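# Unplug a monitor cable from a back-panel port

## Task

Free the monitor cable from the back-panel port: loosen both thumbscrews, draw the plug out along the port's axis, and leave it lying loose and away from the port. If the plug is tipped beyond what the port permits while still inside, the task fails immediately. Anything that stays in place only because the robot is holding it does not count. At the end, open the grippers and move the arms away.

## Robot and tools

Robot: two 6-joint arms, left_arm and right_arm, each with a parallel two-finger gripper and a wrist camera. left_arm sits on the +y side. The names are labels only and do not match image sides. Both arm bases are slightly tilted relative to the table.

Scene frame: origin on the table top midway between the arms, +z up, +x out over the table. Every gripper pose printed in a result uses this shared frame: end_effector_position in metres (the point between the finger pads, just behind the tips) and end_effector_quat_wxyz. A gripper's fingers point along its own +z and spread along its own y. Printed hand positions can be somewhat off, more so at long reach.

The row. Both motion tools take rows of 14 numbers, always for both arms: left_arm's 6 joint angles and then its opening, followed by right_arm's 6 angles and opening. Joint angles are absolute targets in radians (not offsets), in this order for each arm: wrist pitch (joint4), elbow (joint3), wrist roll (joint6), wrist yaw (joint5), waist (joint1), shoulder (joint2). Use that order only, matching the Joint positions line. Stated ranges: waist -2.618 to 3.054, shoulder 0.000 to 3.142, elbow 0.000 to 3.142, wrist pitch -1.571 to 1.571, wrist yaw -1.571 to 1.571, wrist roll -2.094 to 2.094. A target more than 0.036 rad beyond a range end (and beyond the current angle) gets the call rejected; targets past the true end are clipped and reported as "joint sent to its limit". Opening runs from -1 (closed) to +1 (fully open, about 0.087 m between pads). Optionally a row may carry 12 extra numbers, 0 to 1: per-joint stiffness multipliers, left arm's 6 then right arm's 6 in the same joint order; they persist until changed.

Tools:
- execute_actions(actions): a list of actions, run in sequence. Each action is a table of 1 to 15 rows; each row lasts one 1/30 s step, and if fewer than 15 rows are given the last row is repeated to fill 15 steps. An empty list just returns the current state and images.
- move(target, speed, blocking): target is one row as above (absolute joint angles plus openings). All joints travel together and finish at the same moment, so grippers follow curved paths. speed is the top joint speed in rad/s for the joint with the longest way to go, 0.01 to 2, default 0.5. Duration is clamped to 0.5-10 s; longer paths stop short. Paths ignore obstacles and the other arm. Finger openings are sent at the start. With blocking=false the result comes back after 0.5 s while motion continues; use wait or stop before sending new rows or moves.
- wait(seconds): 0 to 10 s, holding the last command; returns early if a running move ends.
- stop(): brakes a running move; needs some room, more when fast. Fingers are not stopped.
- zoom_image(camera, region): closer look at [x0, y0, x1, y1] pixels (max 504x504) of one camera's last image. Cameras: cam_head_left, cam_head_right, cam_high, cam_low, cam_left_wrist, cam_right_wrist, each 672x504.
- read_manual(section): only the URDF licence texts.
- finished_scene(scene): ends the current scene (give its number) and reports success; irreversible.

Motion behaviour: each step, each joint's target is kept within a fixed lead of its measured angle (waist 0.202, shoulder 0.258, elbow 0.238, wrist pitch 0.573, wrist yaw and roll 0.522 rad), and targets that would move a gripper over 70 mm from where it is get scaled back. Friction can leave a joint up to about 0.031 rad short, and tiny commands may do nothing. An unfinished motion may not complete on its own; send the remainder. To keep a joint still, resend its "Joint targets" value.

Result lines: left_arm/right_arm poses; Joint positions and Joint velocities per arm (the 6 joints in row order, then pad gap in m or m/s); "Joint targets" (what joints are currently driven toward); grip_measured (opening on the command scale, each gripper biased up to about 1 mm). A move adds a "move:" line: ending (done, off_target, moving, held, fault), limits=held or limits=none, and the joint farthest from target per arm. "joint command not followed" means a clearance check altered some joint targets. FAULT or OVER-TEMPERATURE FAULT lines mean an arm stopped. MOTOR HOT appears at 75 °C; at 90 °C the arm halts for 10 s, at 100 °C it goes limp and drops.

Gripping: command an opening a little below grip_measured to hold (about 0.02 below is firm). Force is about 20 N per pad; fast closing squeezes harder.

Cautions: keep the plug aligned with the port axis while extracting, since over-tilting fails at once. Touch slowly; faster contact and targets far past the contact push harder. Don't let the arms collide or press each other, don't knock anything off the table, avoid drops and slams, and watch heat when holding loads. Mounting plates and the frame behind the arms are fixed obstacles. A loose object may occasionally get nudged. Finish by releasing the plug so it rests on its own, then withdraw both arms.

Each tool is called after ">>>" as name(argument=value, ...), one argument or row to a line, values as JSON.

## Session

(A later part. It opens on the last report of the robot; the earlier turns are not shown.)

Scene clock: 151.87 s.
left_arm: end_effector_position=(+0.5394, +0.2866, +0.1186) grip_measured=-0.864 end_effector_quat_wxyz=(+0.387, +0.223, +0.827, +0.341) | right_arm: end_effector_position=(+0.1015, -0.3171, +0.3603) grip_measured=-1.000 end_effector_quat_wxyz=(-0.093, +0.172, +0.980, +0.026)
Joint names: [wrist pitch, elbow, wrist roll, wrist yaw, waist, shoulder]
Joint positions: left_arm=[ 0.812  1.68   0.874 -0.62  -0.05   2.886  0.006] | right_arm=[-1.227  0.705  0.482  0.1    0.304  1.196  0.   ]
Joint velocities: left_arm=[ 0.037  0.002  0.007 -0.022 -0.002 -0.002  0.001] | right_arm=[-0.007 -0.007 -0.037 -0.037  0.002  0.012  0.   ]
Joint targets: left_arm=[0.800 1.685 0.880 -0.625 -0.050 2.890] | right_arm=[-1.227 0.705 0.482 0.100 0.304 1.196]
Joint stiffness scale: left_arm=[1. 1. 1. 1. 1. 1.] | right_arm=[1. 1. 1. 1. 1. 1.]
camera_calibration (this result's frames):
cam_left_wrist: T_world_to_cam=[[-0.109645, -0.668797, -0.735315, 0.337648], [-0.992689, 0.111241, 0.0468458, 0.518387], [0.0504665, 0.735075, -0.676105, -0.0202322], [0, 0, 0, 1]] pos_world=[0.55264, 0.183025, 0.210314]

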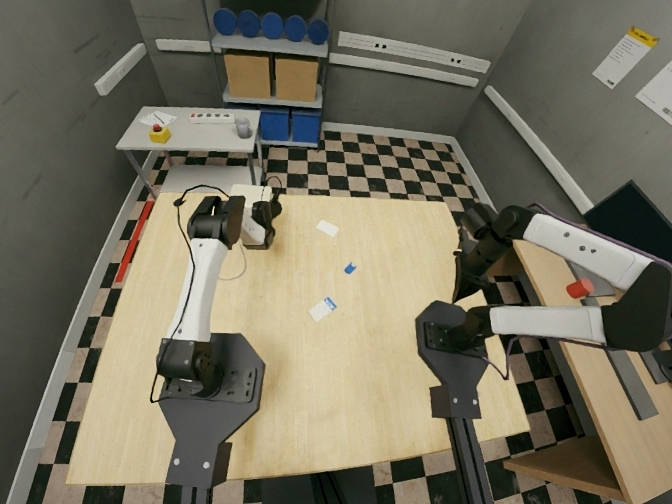

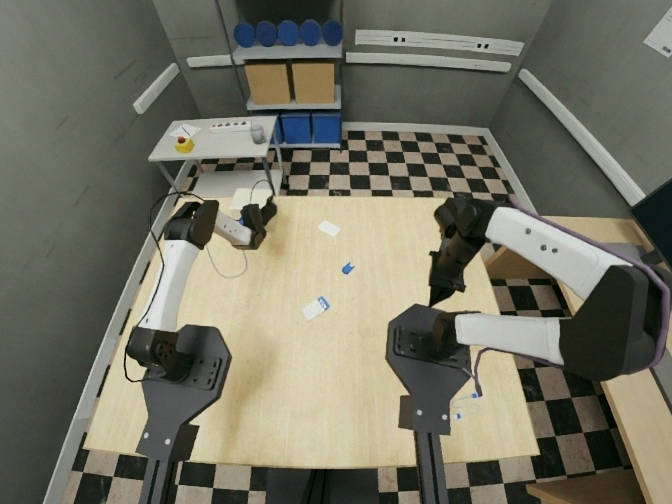

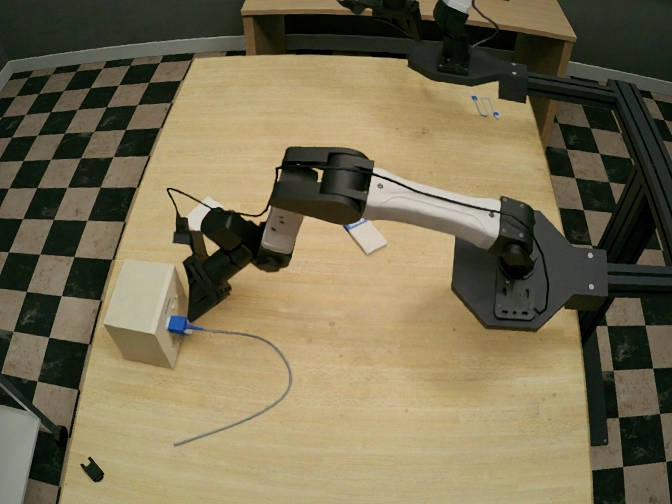

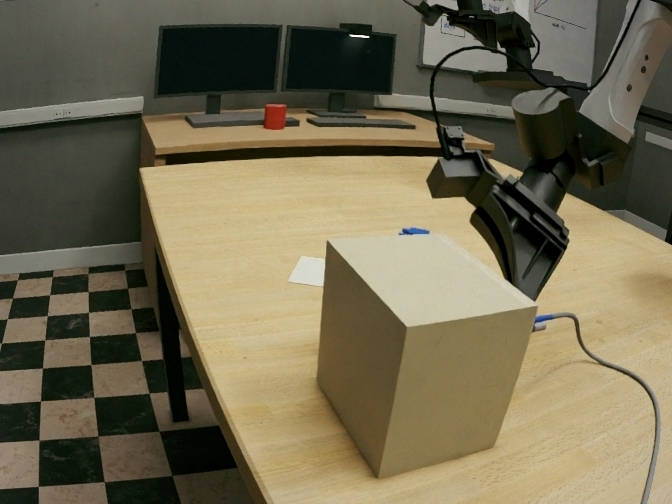

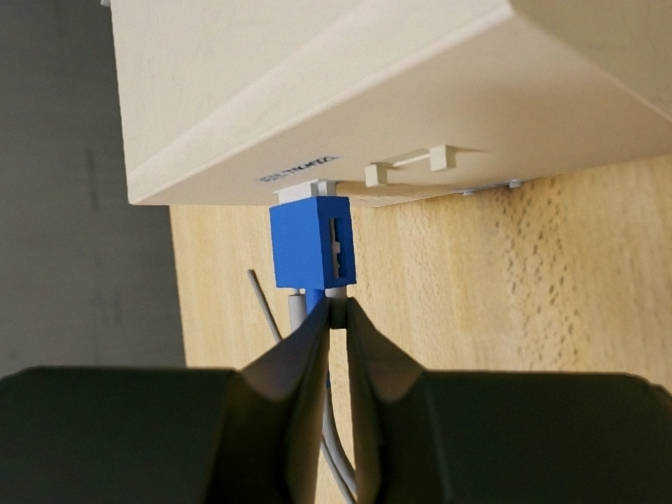

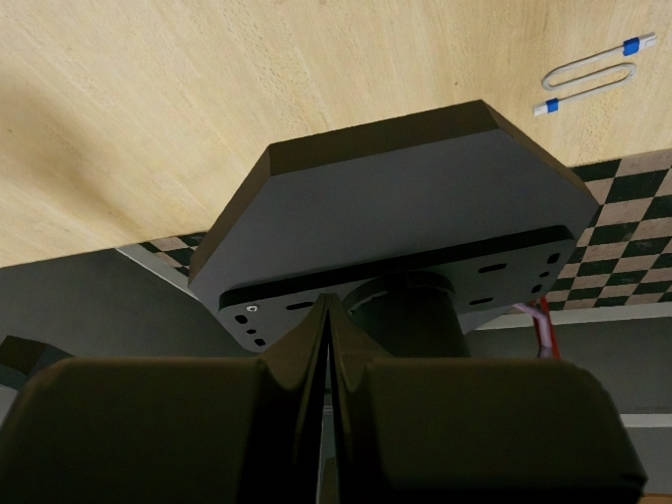

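>>> execute_actions(
  actions=[
    [[0.81,1.69,0.88,-0.625,-0.045,2.90,-0.77,-1.227,0.705,0.482,0.1,0.304,1.196,-1]],
    [[0.81,1.703,0.88,-0.625,-0.032,2.913,-0.77,-1.227,0.705,0.482,0.1,0.304,1.196,-1]],
  ],
)

>>> zoom_image(
  camera="cam_left_wrist",
  region=[250, 220, 430, 380],
)

Scene clock: 153.33 s.
left_arm: end_effector_position=(+0.5400, +0.2901, +0.1169) grip_measured=-0.770 end_effector_quat_wxyz=(+0.386, +0.220, +0.828, +0.343) | right_arm: end_effector_position=(+0.1015, -0.3171, +0.3603) grip_measured=-1.000 end_effector_quat_wxyz=(-0.093, +0.172, +0.980, +0.026)
Joint names: [wrist pitch, elbow, wrist roll, wrist yaw, waist, shoulder]
Joint positions: left_arm=[ 0.812  1.688  0.874 -0.62  -0.043  2.892  0.01 ] | right_arm=[-1.227  0.705  0.482  0.1    0.304  1.196  0.   ]
Joint velocities: left_arm=[ 0.037 -0.012 -0.007 -0.037  0.002 -0.007 -0.001] | right_arm=[-0.066 -0.002 -0.007 -0.037  0.007 -0.002  0.   ]
Joint targets: left_arm=[0.810 1.703 0.880 -0.625 -0.032 2.913] | right_arm=[-1.227 0.705 0.482 0.100 0.304 1.196]
Joint stiffness scale: left_arm=[1. 1. 1. 1. 1. 1.] | right_arm=[1. 1. 1. 1. 1. 1.]
camera_calibration (this result's frames):
cam_left_wrist: T_world_to_cam=[[-0.104644, -0.66925, -0.735631, 0.33631], [-0.993445, 0.104556, 0.0461967, 0.521081], [0.0459974, 0.735644, -0.675805, -0.0217865], [0, 0, 0, 1]] pos_world=[0.55386, 0.186621, 0.208605]

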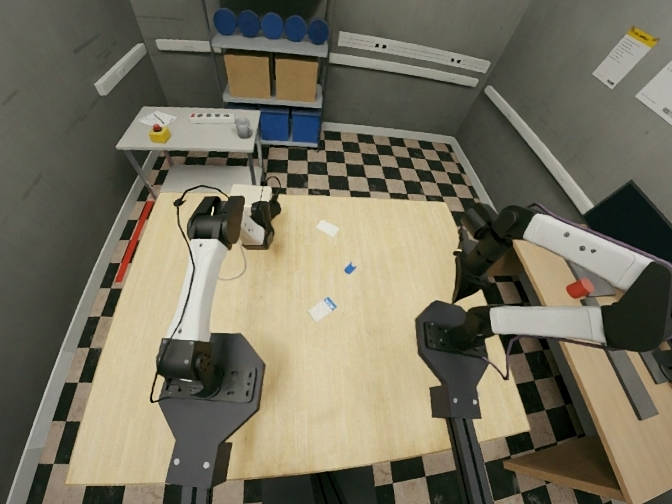

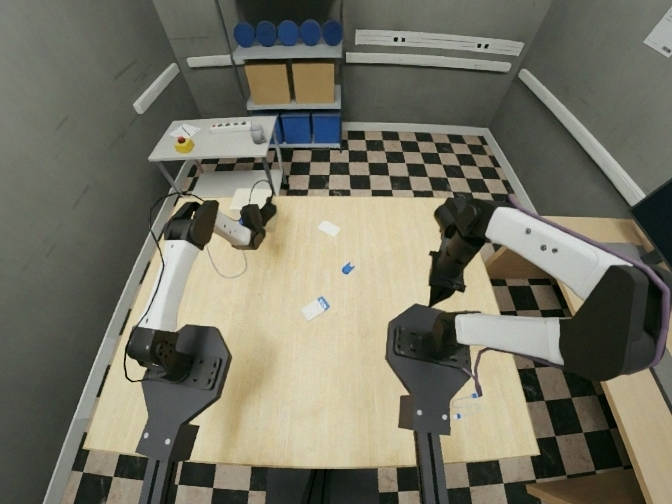

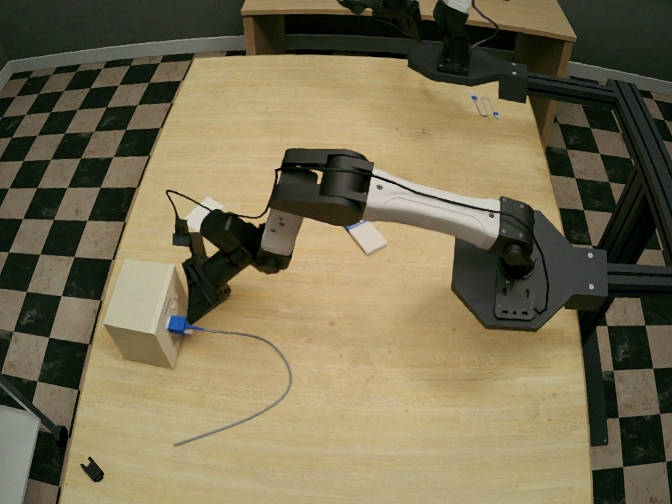

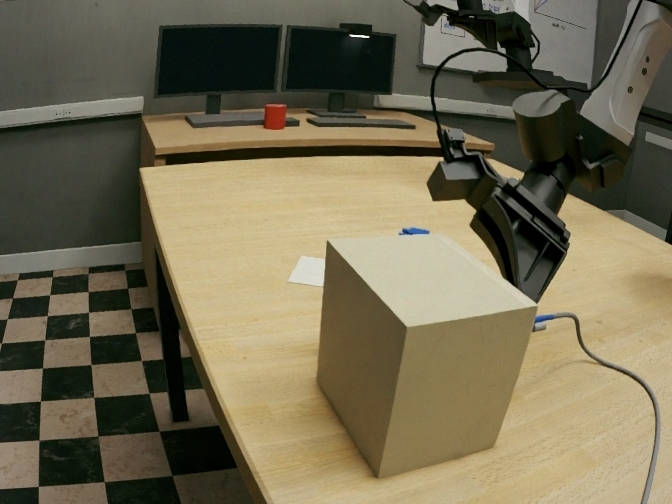

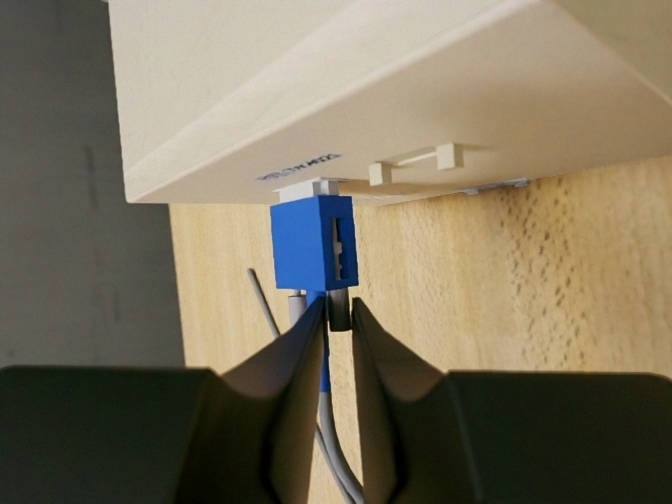

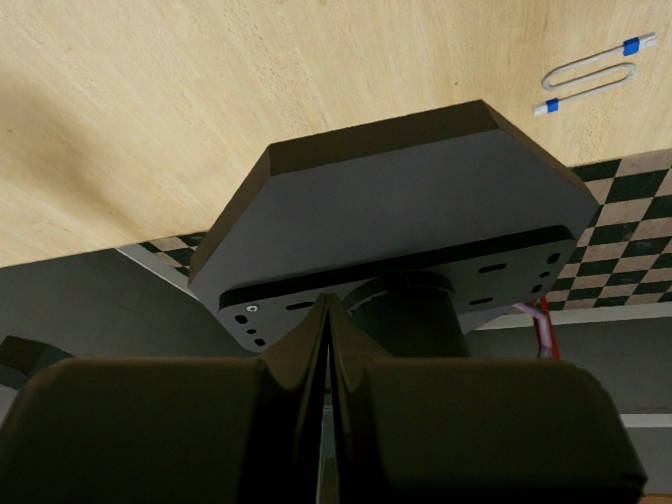

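Region (250, 220, 430, 380) of cam_left_wrist's 672x504 image, scaled by 2.800, with more detail than that image has.

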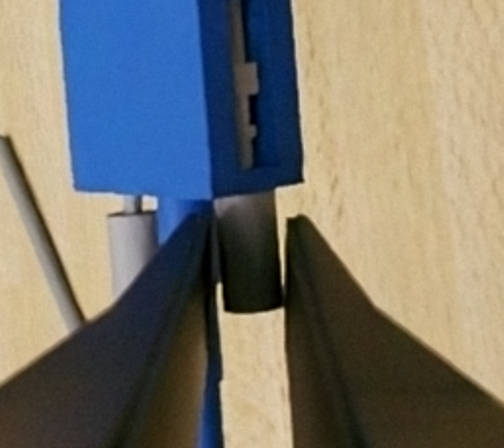

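>>> execute_actions(
  actions=[
    [[0.81,1.70,0.88,-0.625,-0.028,2.919,-0.815,-1.227,0.705,0.482,0.1,0.304,1.196,-1]],
    [[0.81,1.70,0.88,-0.625,-0.028,2.919,-0.83,-1.227,0.705,0.482,0.1,0.304,1.196,-1]],
    [[0.81,1.69,0.88,-0.625,-0.038,2.90,-0.86,-1.227,0.705,0.482,0.1,0.304,1.196,-1]],
    [[0.81,1.69,0.88,-0.625,-0.038,2.90,-0.89,-1.227,0.705,0.482,0.1,0.304,1.196,-1]],
  ],
)

Scene clock: 155.73 s.
left_arm: end_effector_position=(+0.5399, +0.2900, +0.1164) grip_measured=-0.844 end_effector_quat_wxyz=(+0.387, +0.219, +0.827, +0.343) | right_arm: end_effector_position=(+0.1015, -0.3171, +0.3603) grip_measured=-1.000 end_effector_quat_wxyz=(-0.093, +0.172, +0.980, +0.026)
Joint names: [wrist pitch, elbow, wrist roll, wrist yaw, waist, shoulder]
Joint positions: left_arm=[ 0.818  1.688  0.874 -0.62  -0.043  2.895  0.007] | right_arm=[-1.227  0.705  0.482  0.1    0.304  1.196  0.   ]
Joint velocities: left_arm=[-0.022 -0.002  0.022 -0.081 -0.012  0.002  0.   ] | right_arm=[ 0.037  0.007 -0.051 -0.066 -0.002 -0.007  0.   ]
Joint targets: left_arm=[0.810 1.690 0.880 -0.625 -0.038 2.900] | right_arm=[-1.227 0.705 0.482 0.100 0.304 1.196]
Joint stiffness scale: left_arm=[1. 1. 1. 1. 1. 1.] | right_arm=[1. 1. 1. 1. 1. 1.]
camera_calibration (this result's frames):
cam_left_wrist: T_world_to_cam=[[-0.10207, -0.669609, -0.735667, 0.334575], [-0.993639, 0.103995, 0.0432055, 0.521604], [0.0475751, 0.735397, -0.675964, -0.0228322], [0, 0, 0, 1]] pos_world=[0.553523, 0.186581, 0.208166]

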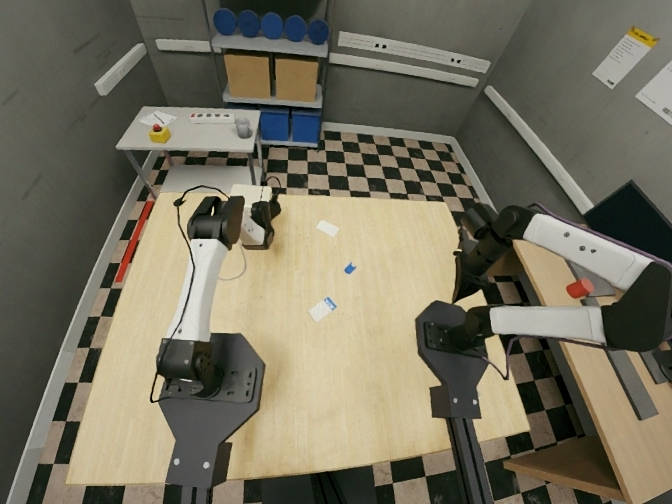

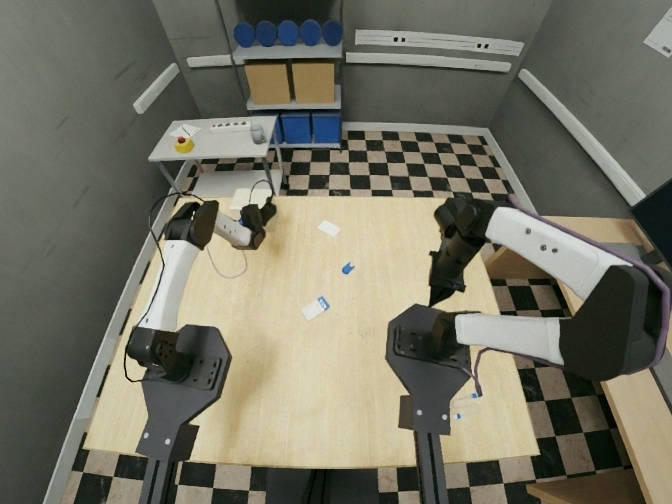

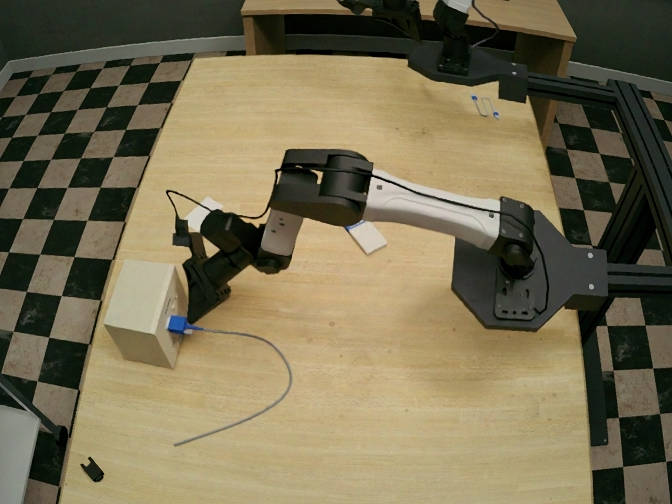

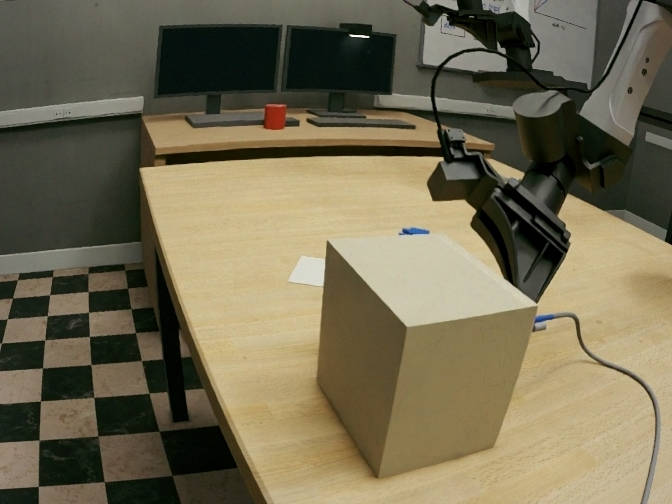

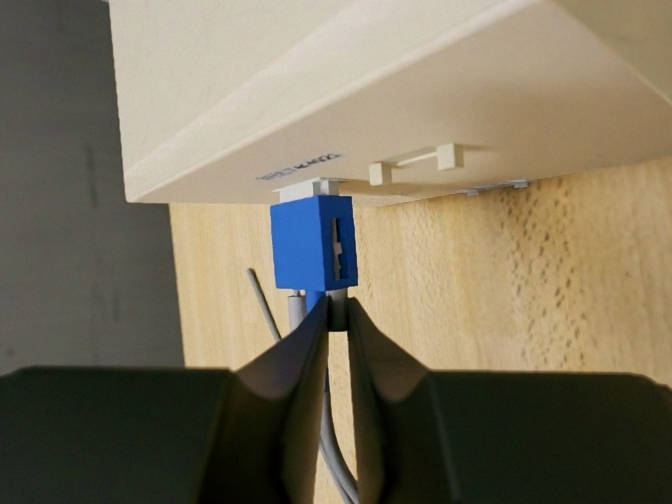

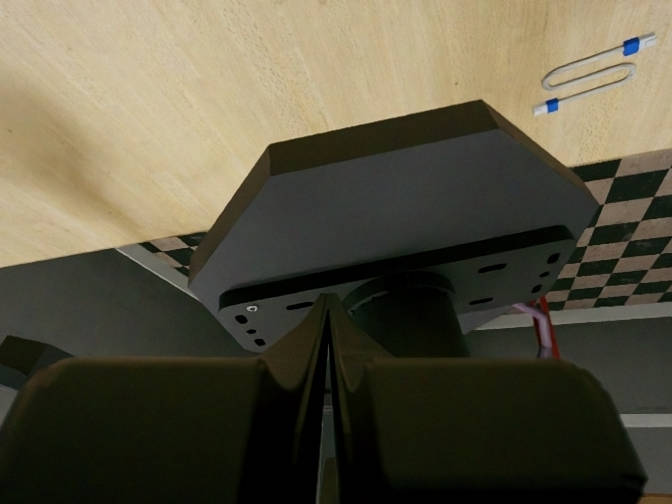

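>>> move(
  target=[0.608,1.62,0.618,-0.422,0.022,2.772,-0.89,-1.227,0.705,0.482,0.1,0.304,1.196,-1],
  speed=0.12,
)

>>> zoom_image(
  camera="cam_left_wrist",
  region=[250, 220, 430, 380],
)

Scene clock: 160.00 s.
left_arm: end_effector_position=(+0.5407, +0.2908, +0.1169) grip_measured=-0.844 end_effector_quat_wxyz=(+0.398, +0.165, +0.873, +0.230) | right_arm: end_effector_position=(+0.1015, -0.3171, +0.3603) grip_measured=-1.000 end_effector_quat_wxyz=(-0.093, +0.172, +0.980, +0.026)
Joint names: [wrist pitch, elbow, wrist roll, wrist yaw, waist, shoulder]
Joint positions: left_arm=[ 0.625  1.636  0.623 -0.452  0.008  2.777  0.007] | right_arm=[-1.227  0.705  0.482  0.1    0.304  1.196  0.   ]
Joint velocities: left_arm=[-0.022  0.007  0.007  0.007 -0.002  0.012 -0.   ] | right_arm=[-0.037 -0.012  0.022  0.037  0.002 -0.022  0.   ]
Joint targets: left_arm=[0.608 1.620 0.618 -0.422 0.022 2.772] | right_arm=[-1.227 0.705 0.482 0.100 0.304 1.196]
Joint stiffness scale: left_arm=[1. 1. 1. 1. 1. 1.] | right_arm=[1. 1. 1. 1. 1. 1.]
move: off_target (left_arm); limits=none; left_arm: farthest joint: the wrist yaw, 0.030 radians from its target (0.198 radians at the start); right_arm: farthest joint: the waist, 0.000 radians from its target (0.000 radians at the start)
camera_calibration (this result's frames):
cam_left_wrist: T_world_to_cam=[[-0.109344, -0.840463, -0.530723, 0.365234], [-0.993892, 0.100445, 0.0457036, 0.523164], [0.0148961, 0.532479, -0.846312, 0.0734817], [0, 0, 0, 1]] pos_world=[0.558811, 0.215289, 0.232116]

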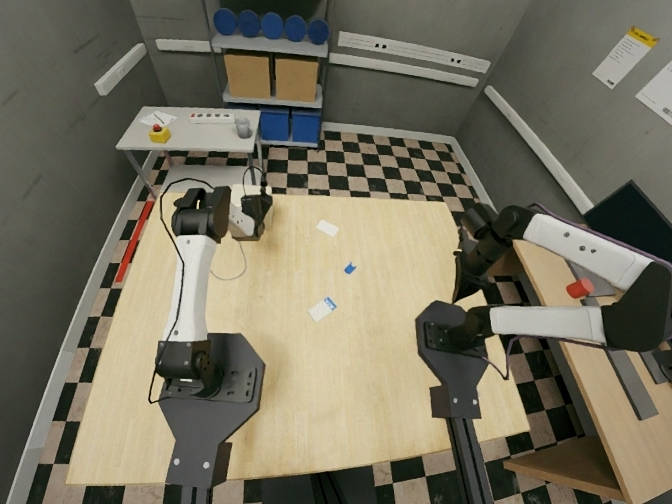

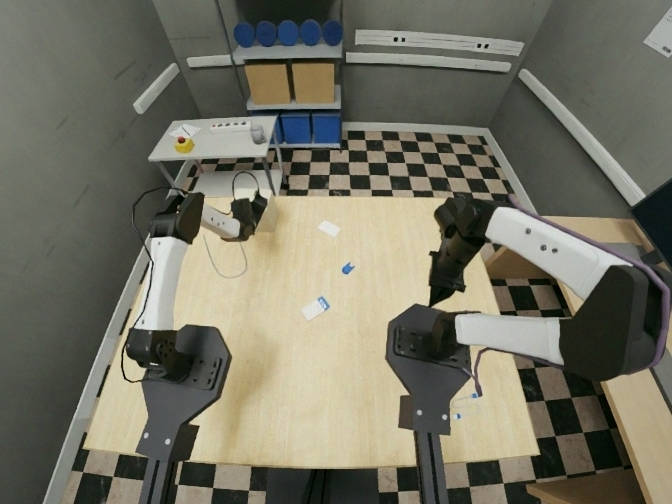

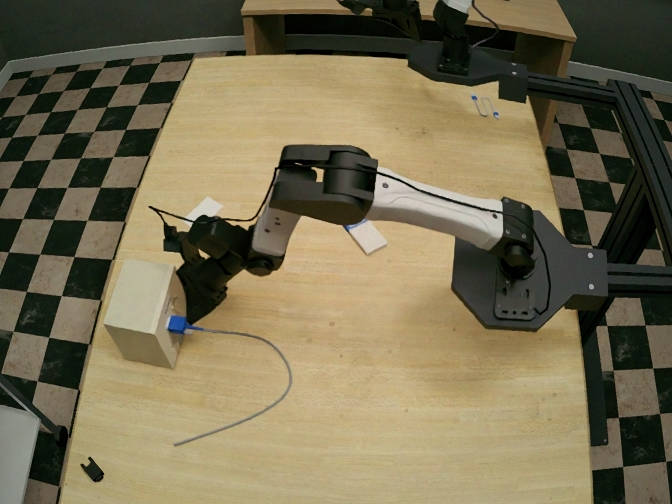

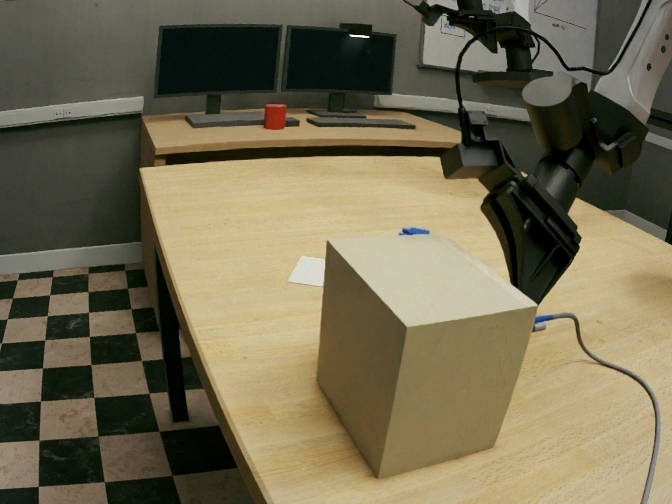

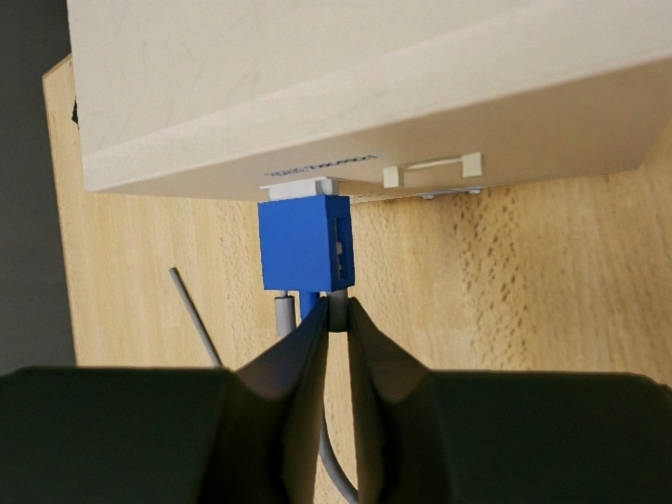

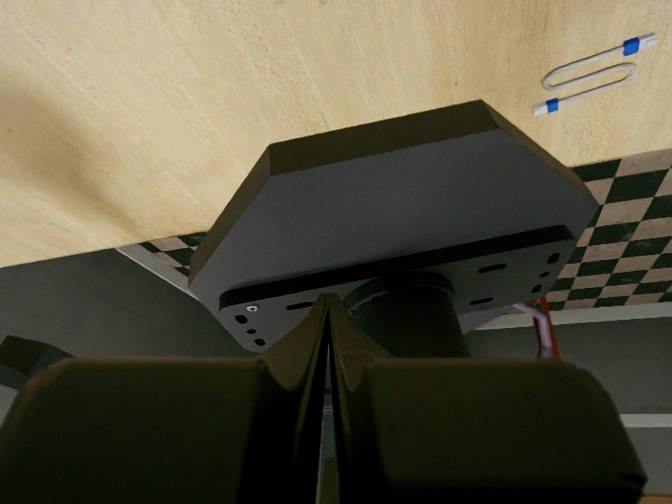

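Region (250, 220, 430, 380) of cam_left_wrist's 672x504 image, scaled by 2.800, with more detail than that image has.

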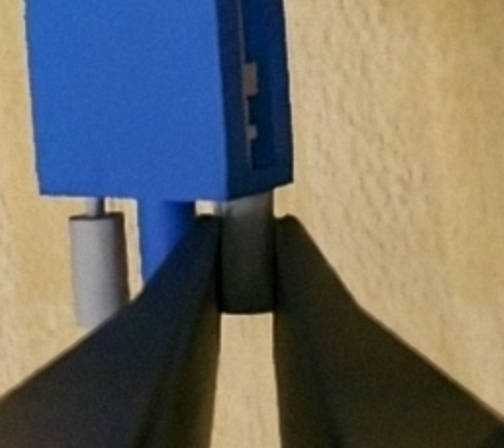

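>>> execute_actions(
  actions=[],
)

Scene clock: 162.37 s.
left_arm: end_effector_position=(+0.5407, +0.2908, +0.1169) grip_measured=-0.844 end_effector_quat_wxyz=(+0.398, +0.165, +0.873, +0.230) | right_arm: end_effector_position=(+0.1015, -0.3171, +0.3603) grip_measured=-1.000 end_effector_quat_wxyz=(-0.093, +0.172, +0.980, +0.026)
Joint names: [wrist pitch, elbow, wrist roll, wrist yaw, waist, shoulder]
Joint positions: left_arm=[ 0.625  1.636  0.622 -0.452  0.008  2.777  0.007] | right_arm=[-1.227  0.705  0.482  0.1    0.304  1.196  0.   ]
Joint velocities: left_arm=[ 0.037 -0.007 -0.007 -0.007 -0.007 -0.012 -0.001] | right_arm=[-0.037 -0.007  0.051 -0.007  0.002 -0.007  0.   ]
Joint targets: left_arm=[0.608 1.620 0.618 -0.422 0.022 2.772] | right_arm=[-1.227 0.705 0.482 0.100 0.304 1.196]
Joint stiffness scale: left_arm=[1. 1. 1. 1. 1. 1.] | right_arm=[1. 1. 1. 1. 1. 1.]
camera_calibration (this result's frames):
cam_left_wrist: T_world_to_cam=[[-0.109104, -0.840642, -0.530487, 0.365113], [-0.993919, 0.100239, 0.0455716, 0.523254], [0.0148661, 0.532233, -0.846467, 0.0735873], [0, 0, 0, 1]] pos_world=[0.558814, 0.215313, 0.232131]

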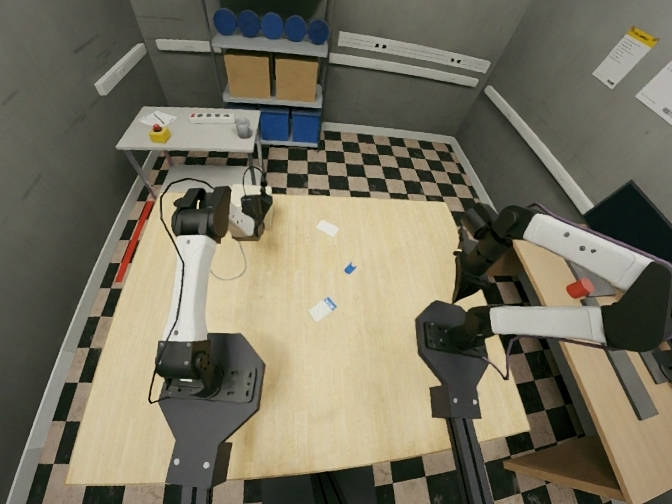

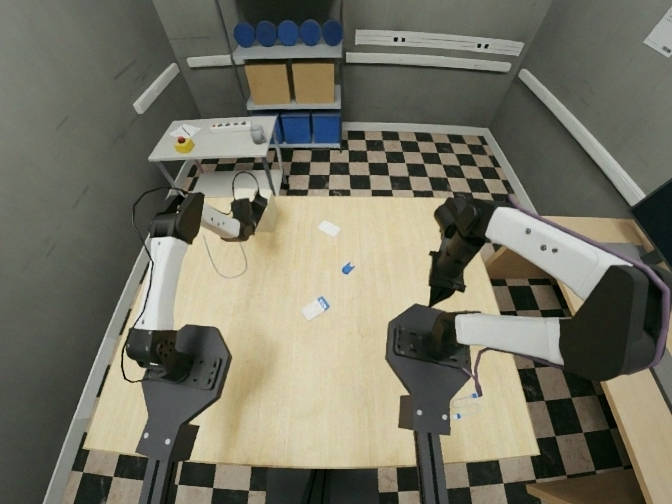

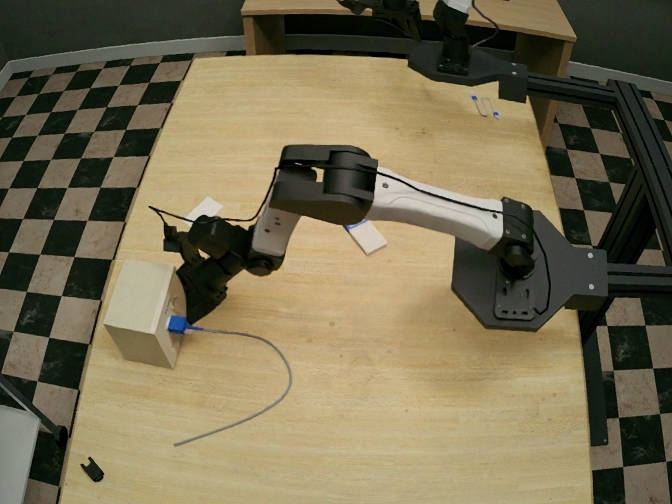

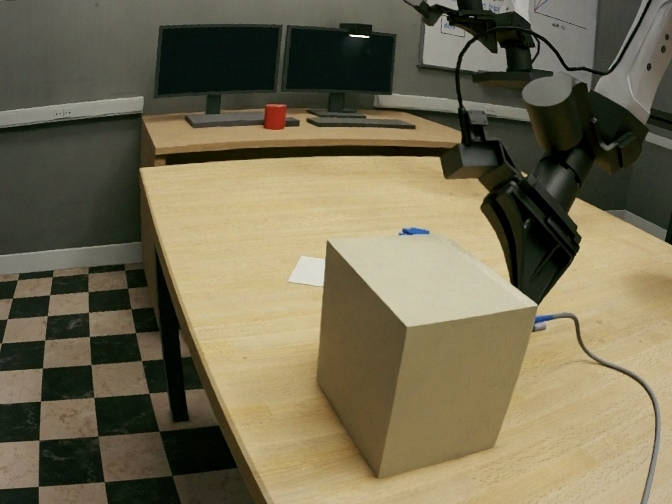

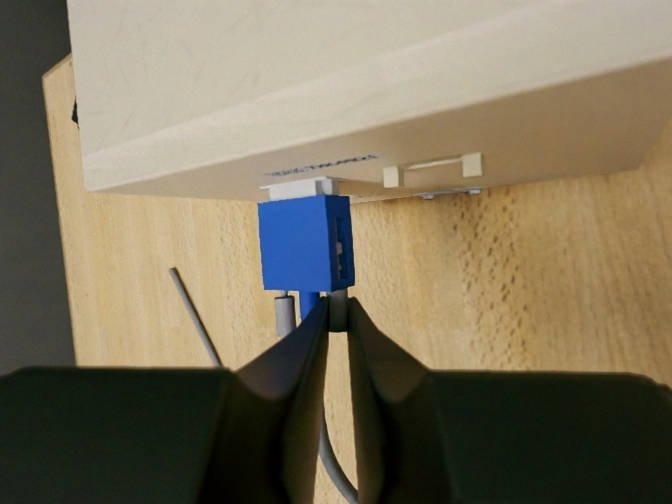

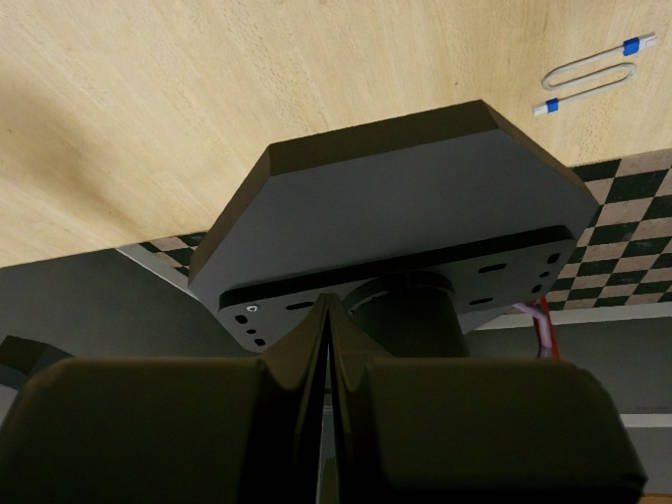

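>>> execute_actions(
  actions=[
    [[0.625,1.636,0.622,-0.452,0.008,2.777,-0.80,-1.227,0.705,0.482,0.1,0.304,1.196,-1]],
    [[0.625,1.61,0.622,-0.452,0.004,2.755,-0.76,-1.227,0.705,0.482,0.1,0.304,1.196,-1]],
    [[0.625,1.575,0.622,-0.452,-0.012,2.725,-0.72,-1.227,0.705,0.482,0.1,0.304,1.196,-1]],
  ],
)

>>> zoom_image(
  camera="cam_left_wrist",
  region=[220, 160, 460, 380],
)

Scene clock: 164.53 s.
left_arm: end_effector_position=(+0.5396, +0.2847, +0.1309) grip_measured=-0.720 end_effector_quat_wxyz=(+0.403, +0.170, +0.871, +0.226) | right_arm: end_effector_position=(+0.1015, -0.3171, +0.3603) grip_measured=-1.000 end_effector_quat_wxyz=(-0.093, +0.172, +0.980, +0.026)
Joint names: [wrist pitch, elbow, wrist roll, wrist yaw, waist, shoulder]
Joint positions: left_arm=[ 0.626  1.595  0.622 -0.448 -0.006  2.731  0.012] | right_arm=[-1.227  0.705  0.482  0.1    0.304  1.196  0.   ]
Joint velocities: left_arm=[ 0.051  0.007 -0.007  0.007 -0.007 -0.007  0.   ] | right_arm=[ 0.007  0.002 -0.037  0.022 -0.002 -0.027  0.   ]
Joint targets: left_arm=[0.625 1.575 0.622 -0.452 -0.012 2.725] | right_arm=[-1.227 0.705 0.482 0.100 0.304 1.196]
Joint stiffness scale: left_arm=[1. 1. 1. 1. 1. 1.] | right_arm=[1. 1. 1. 1. 1. 1.]
camera_calibration (this result's frames):
cam_left_wrist: T_world_to_cam=[[-0.117942, -0.841027, -0.52798, 0.371794], [-0.992592, 0.115468, 0.0377971, 0.518173], [0.0291767, 0.528527, -0.848415, 0.0822866], [0, 0, 0, 1]] pos_world=[0.555783, 0.209365, 0.246527]

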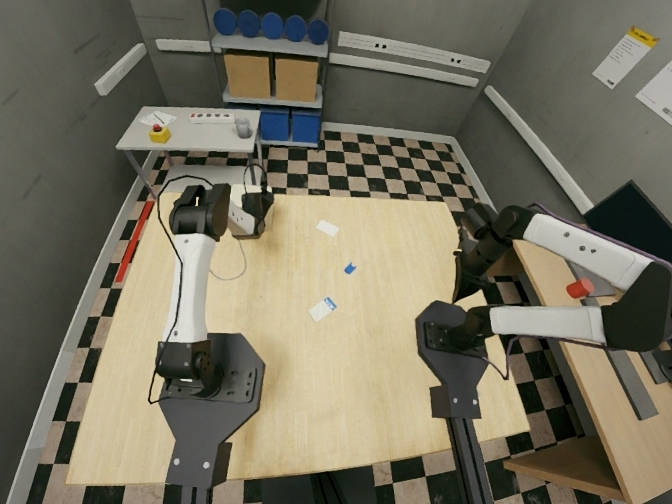

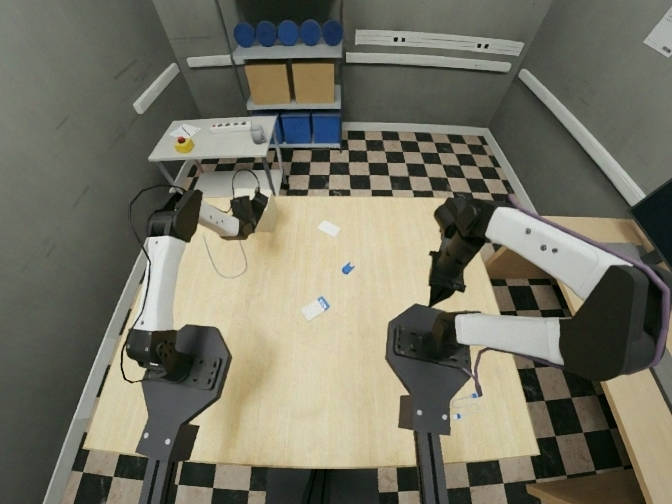

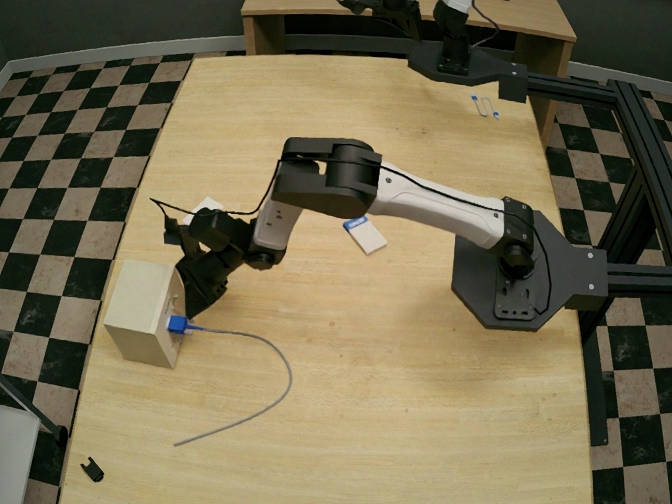

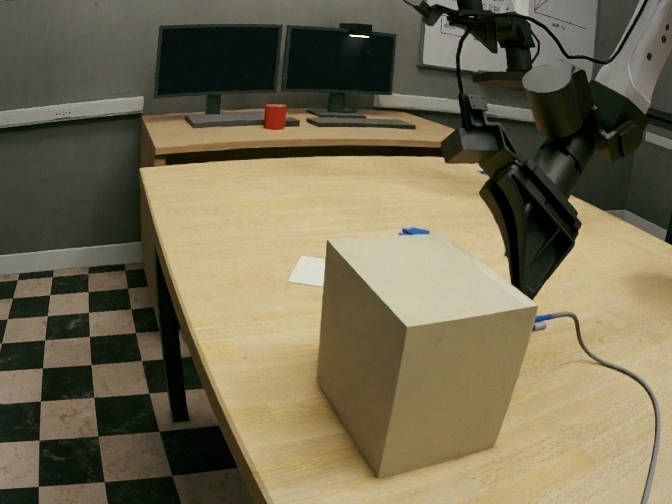

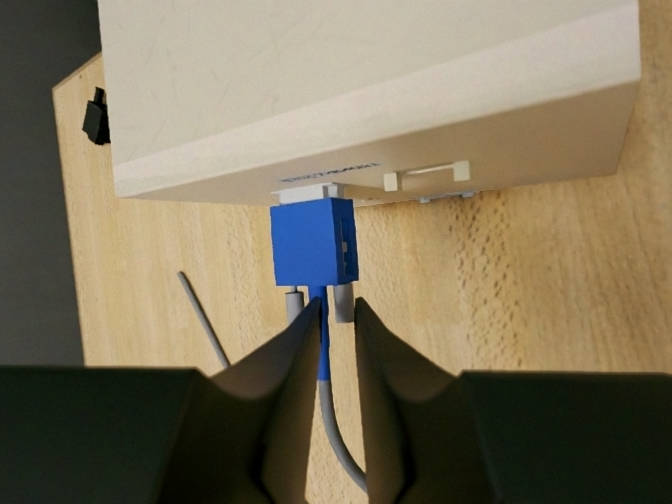

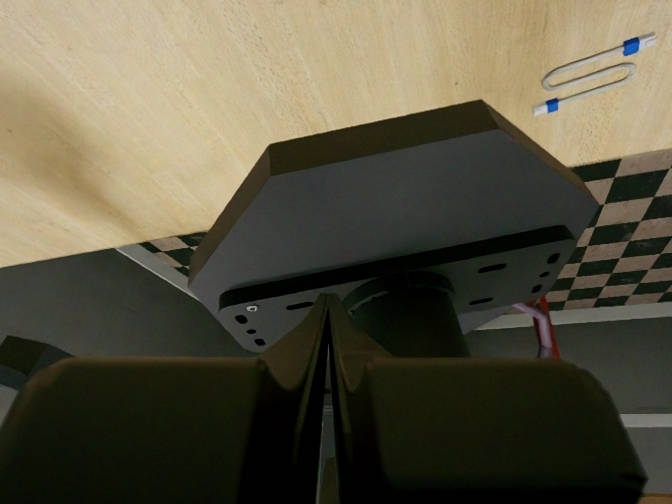

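Region (220, 160, 460, 380) of cam_left_wrist's 672x504 image, scaled by 2.100, with more detail than that image has; it fills the top 462 rows of this view, and the rest is white.

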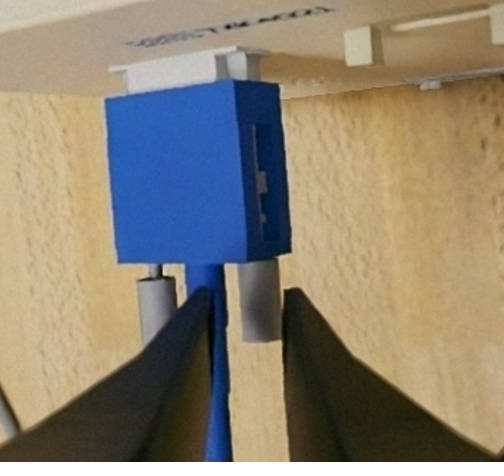

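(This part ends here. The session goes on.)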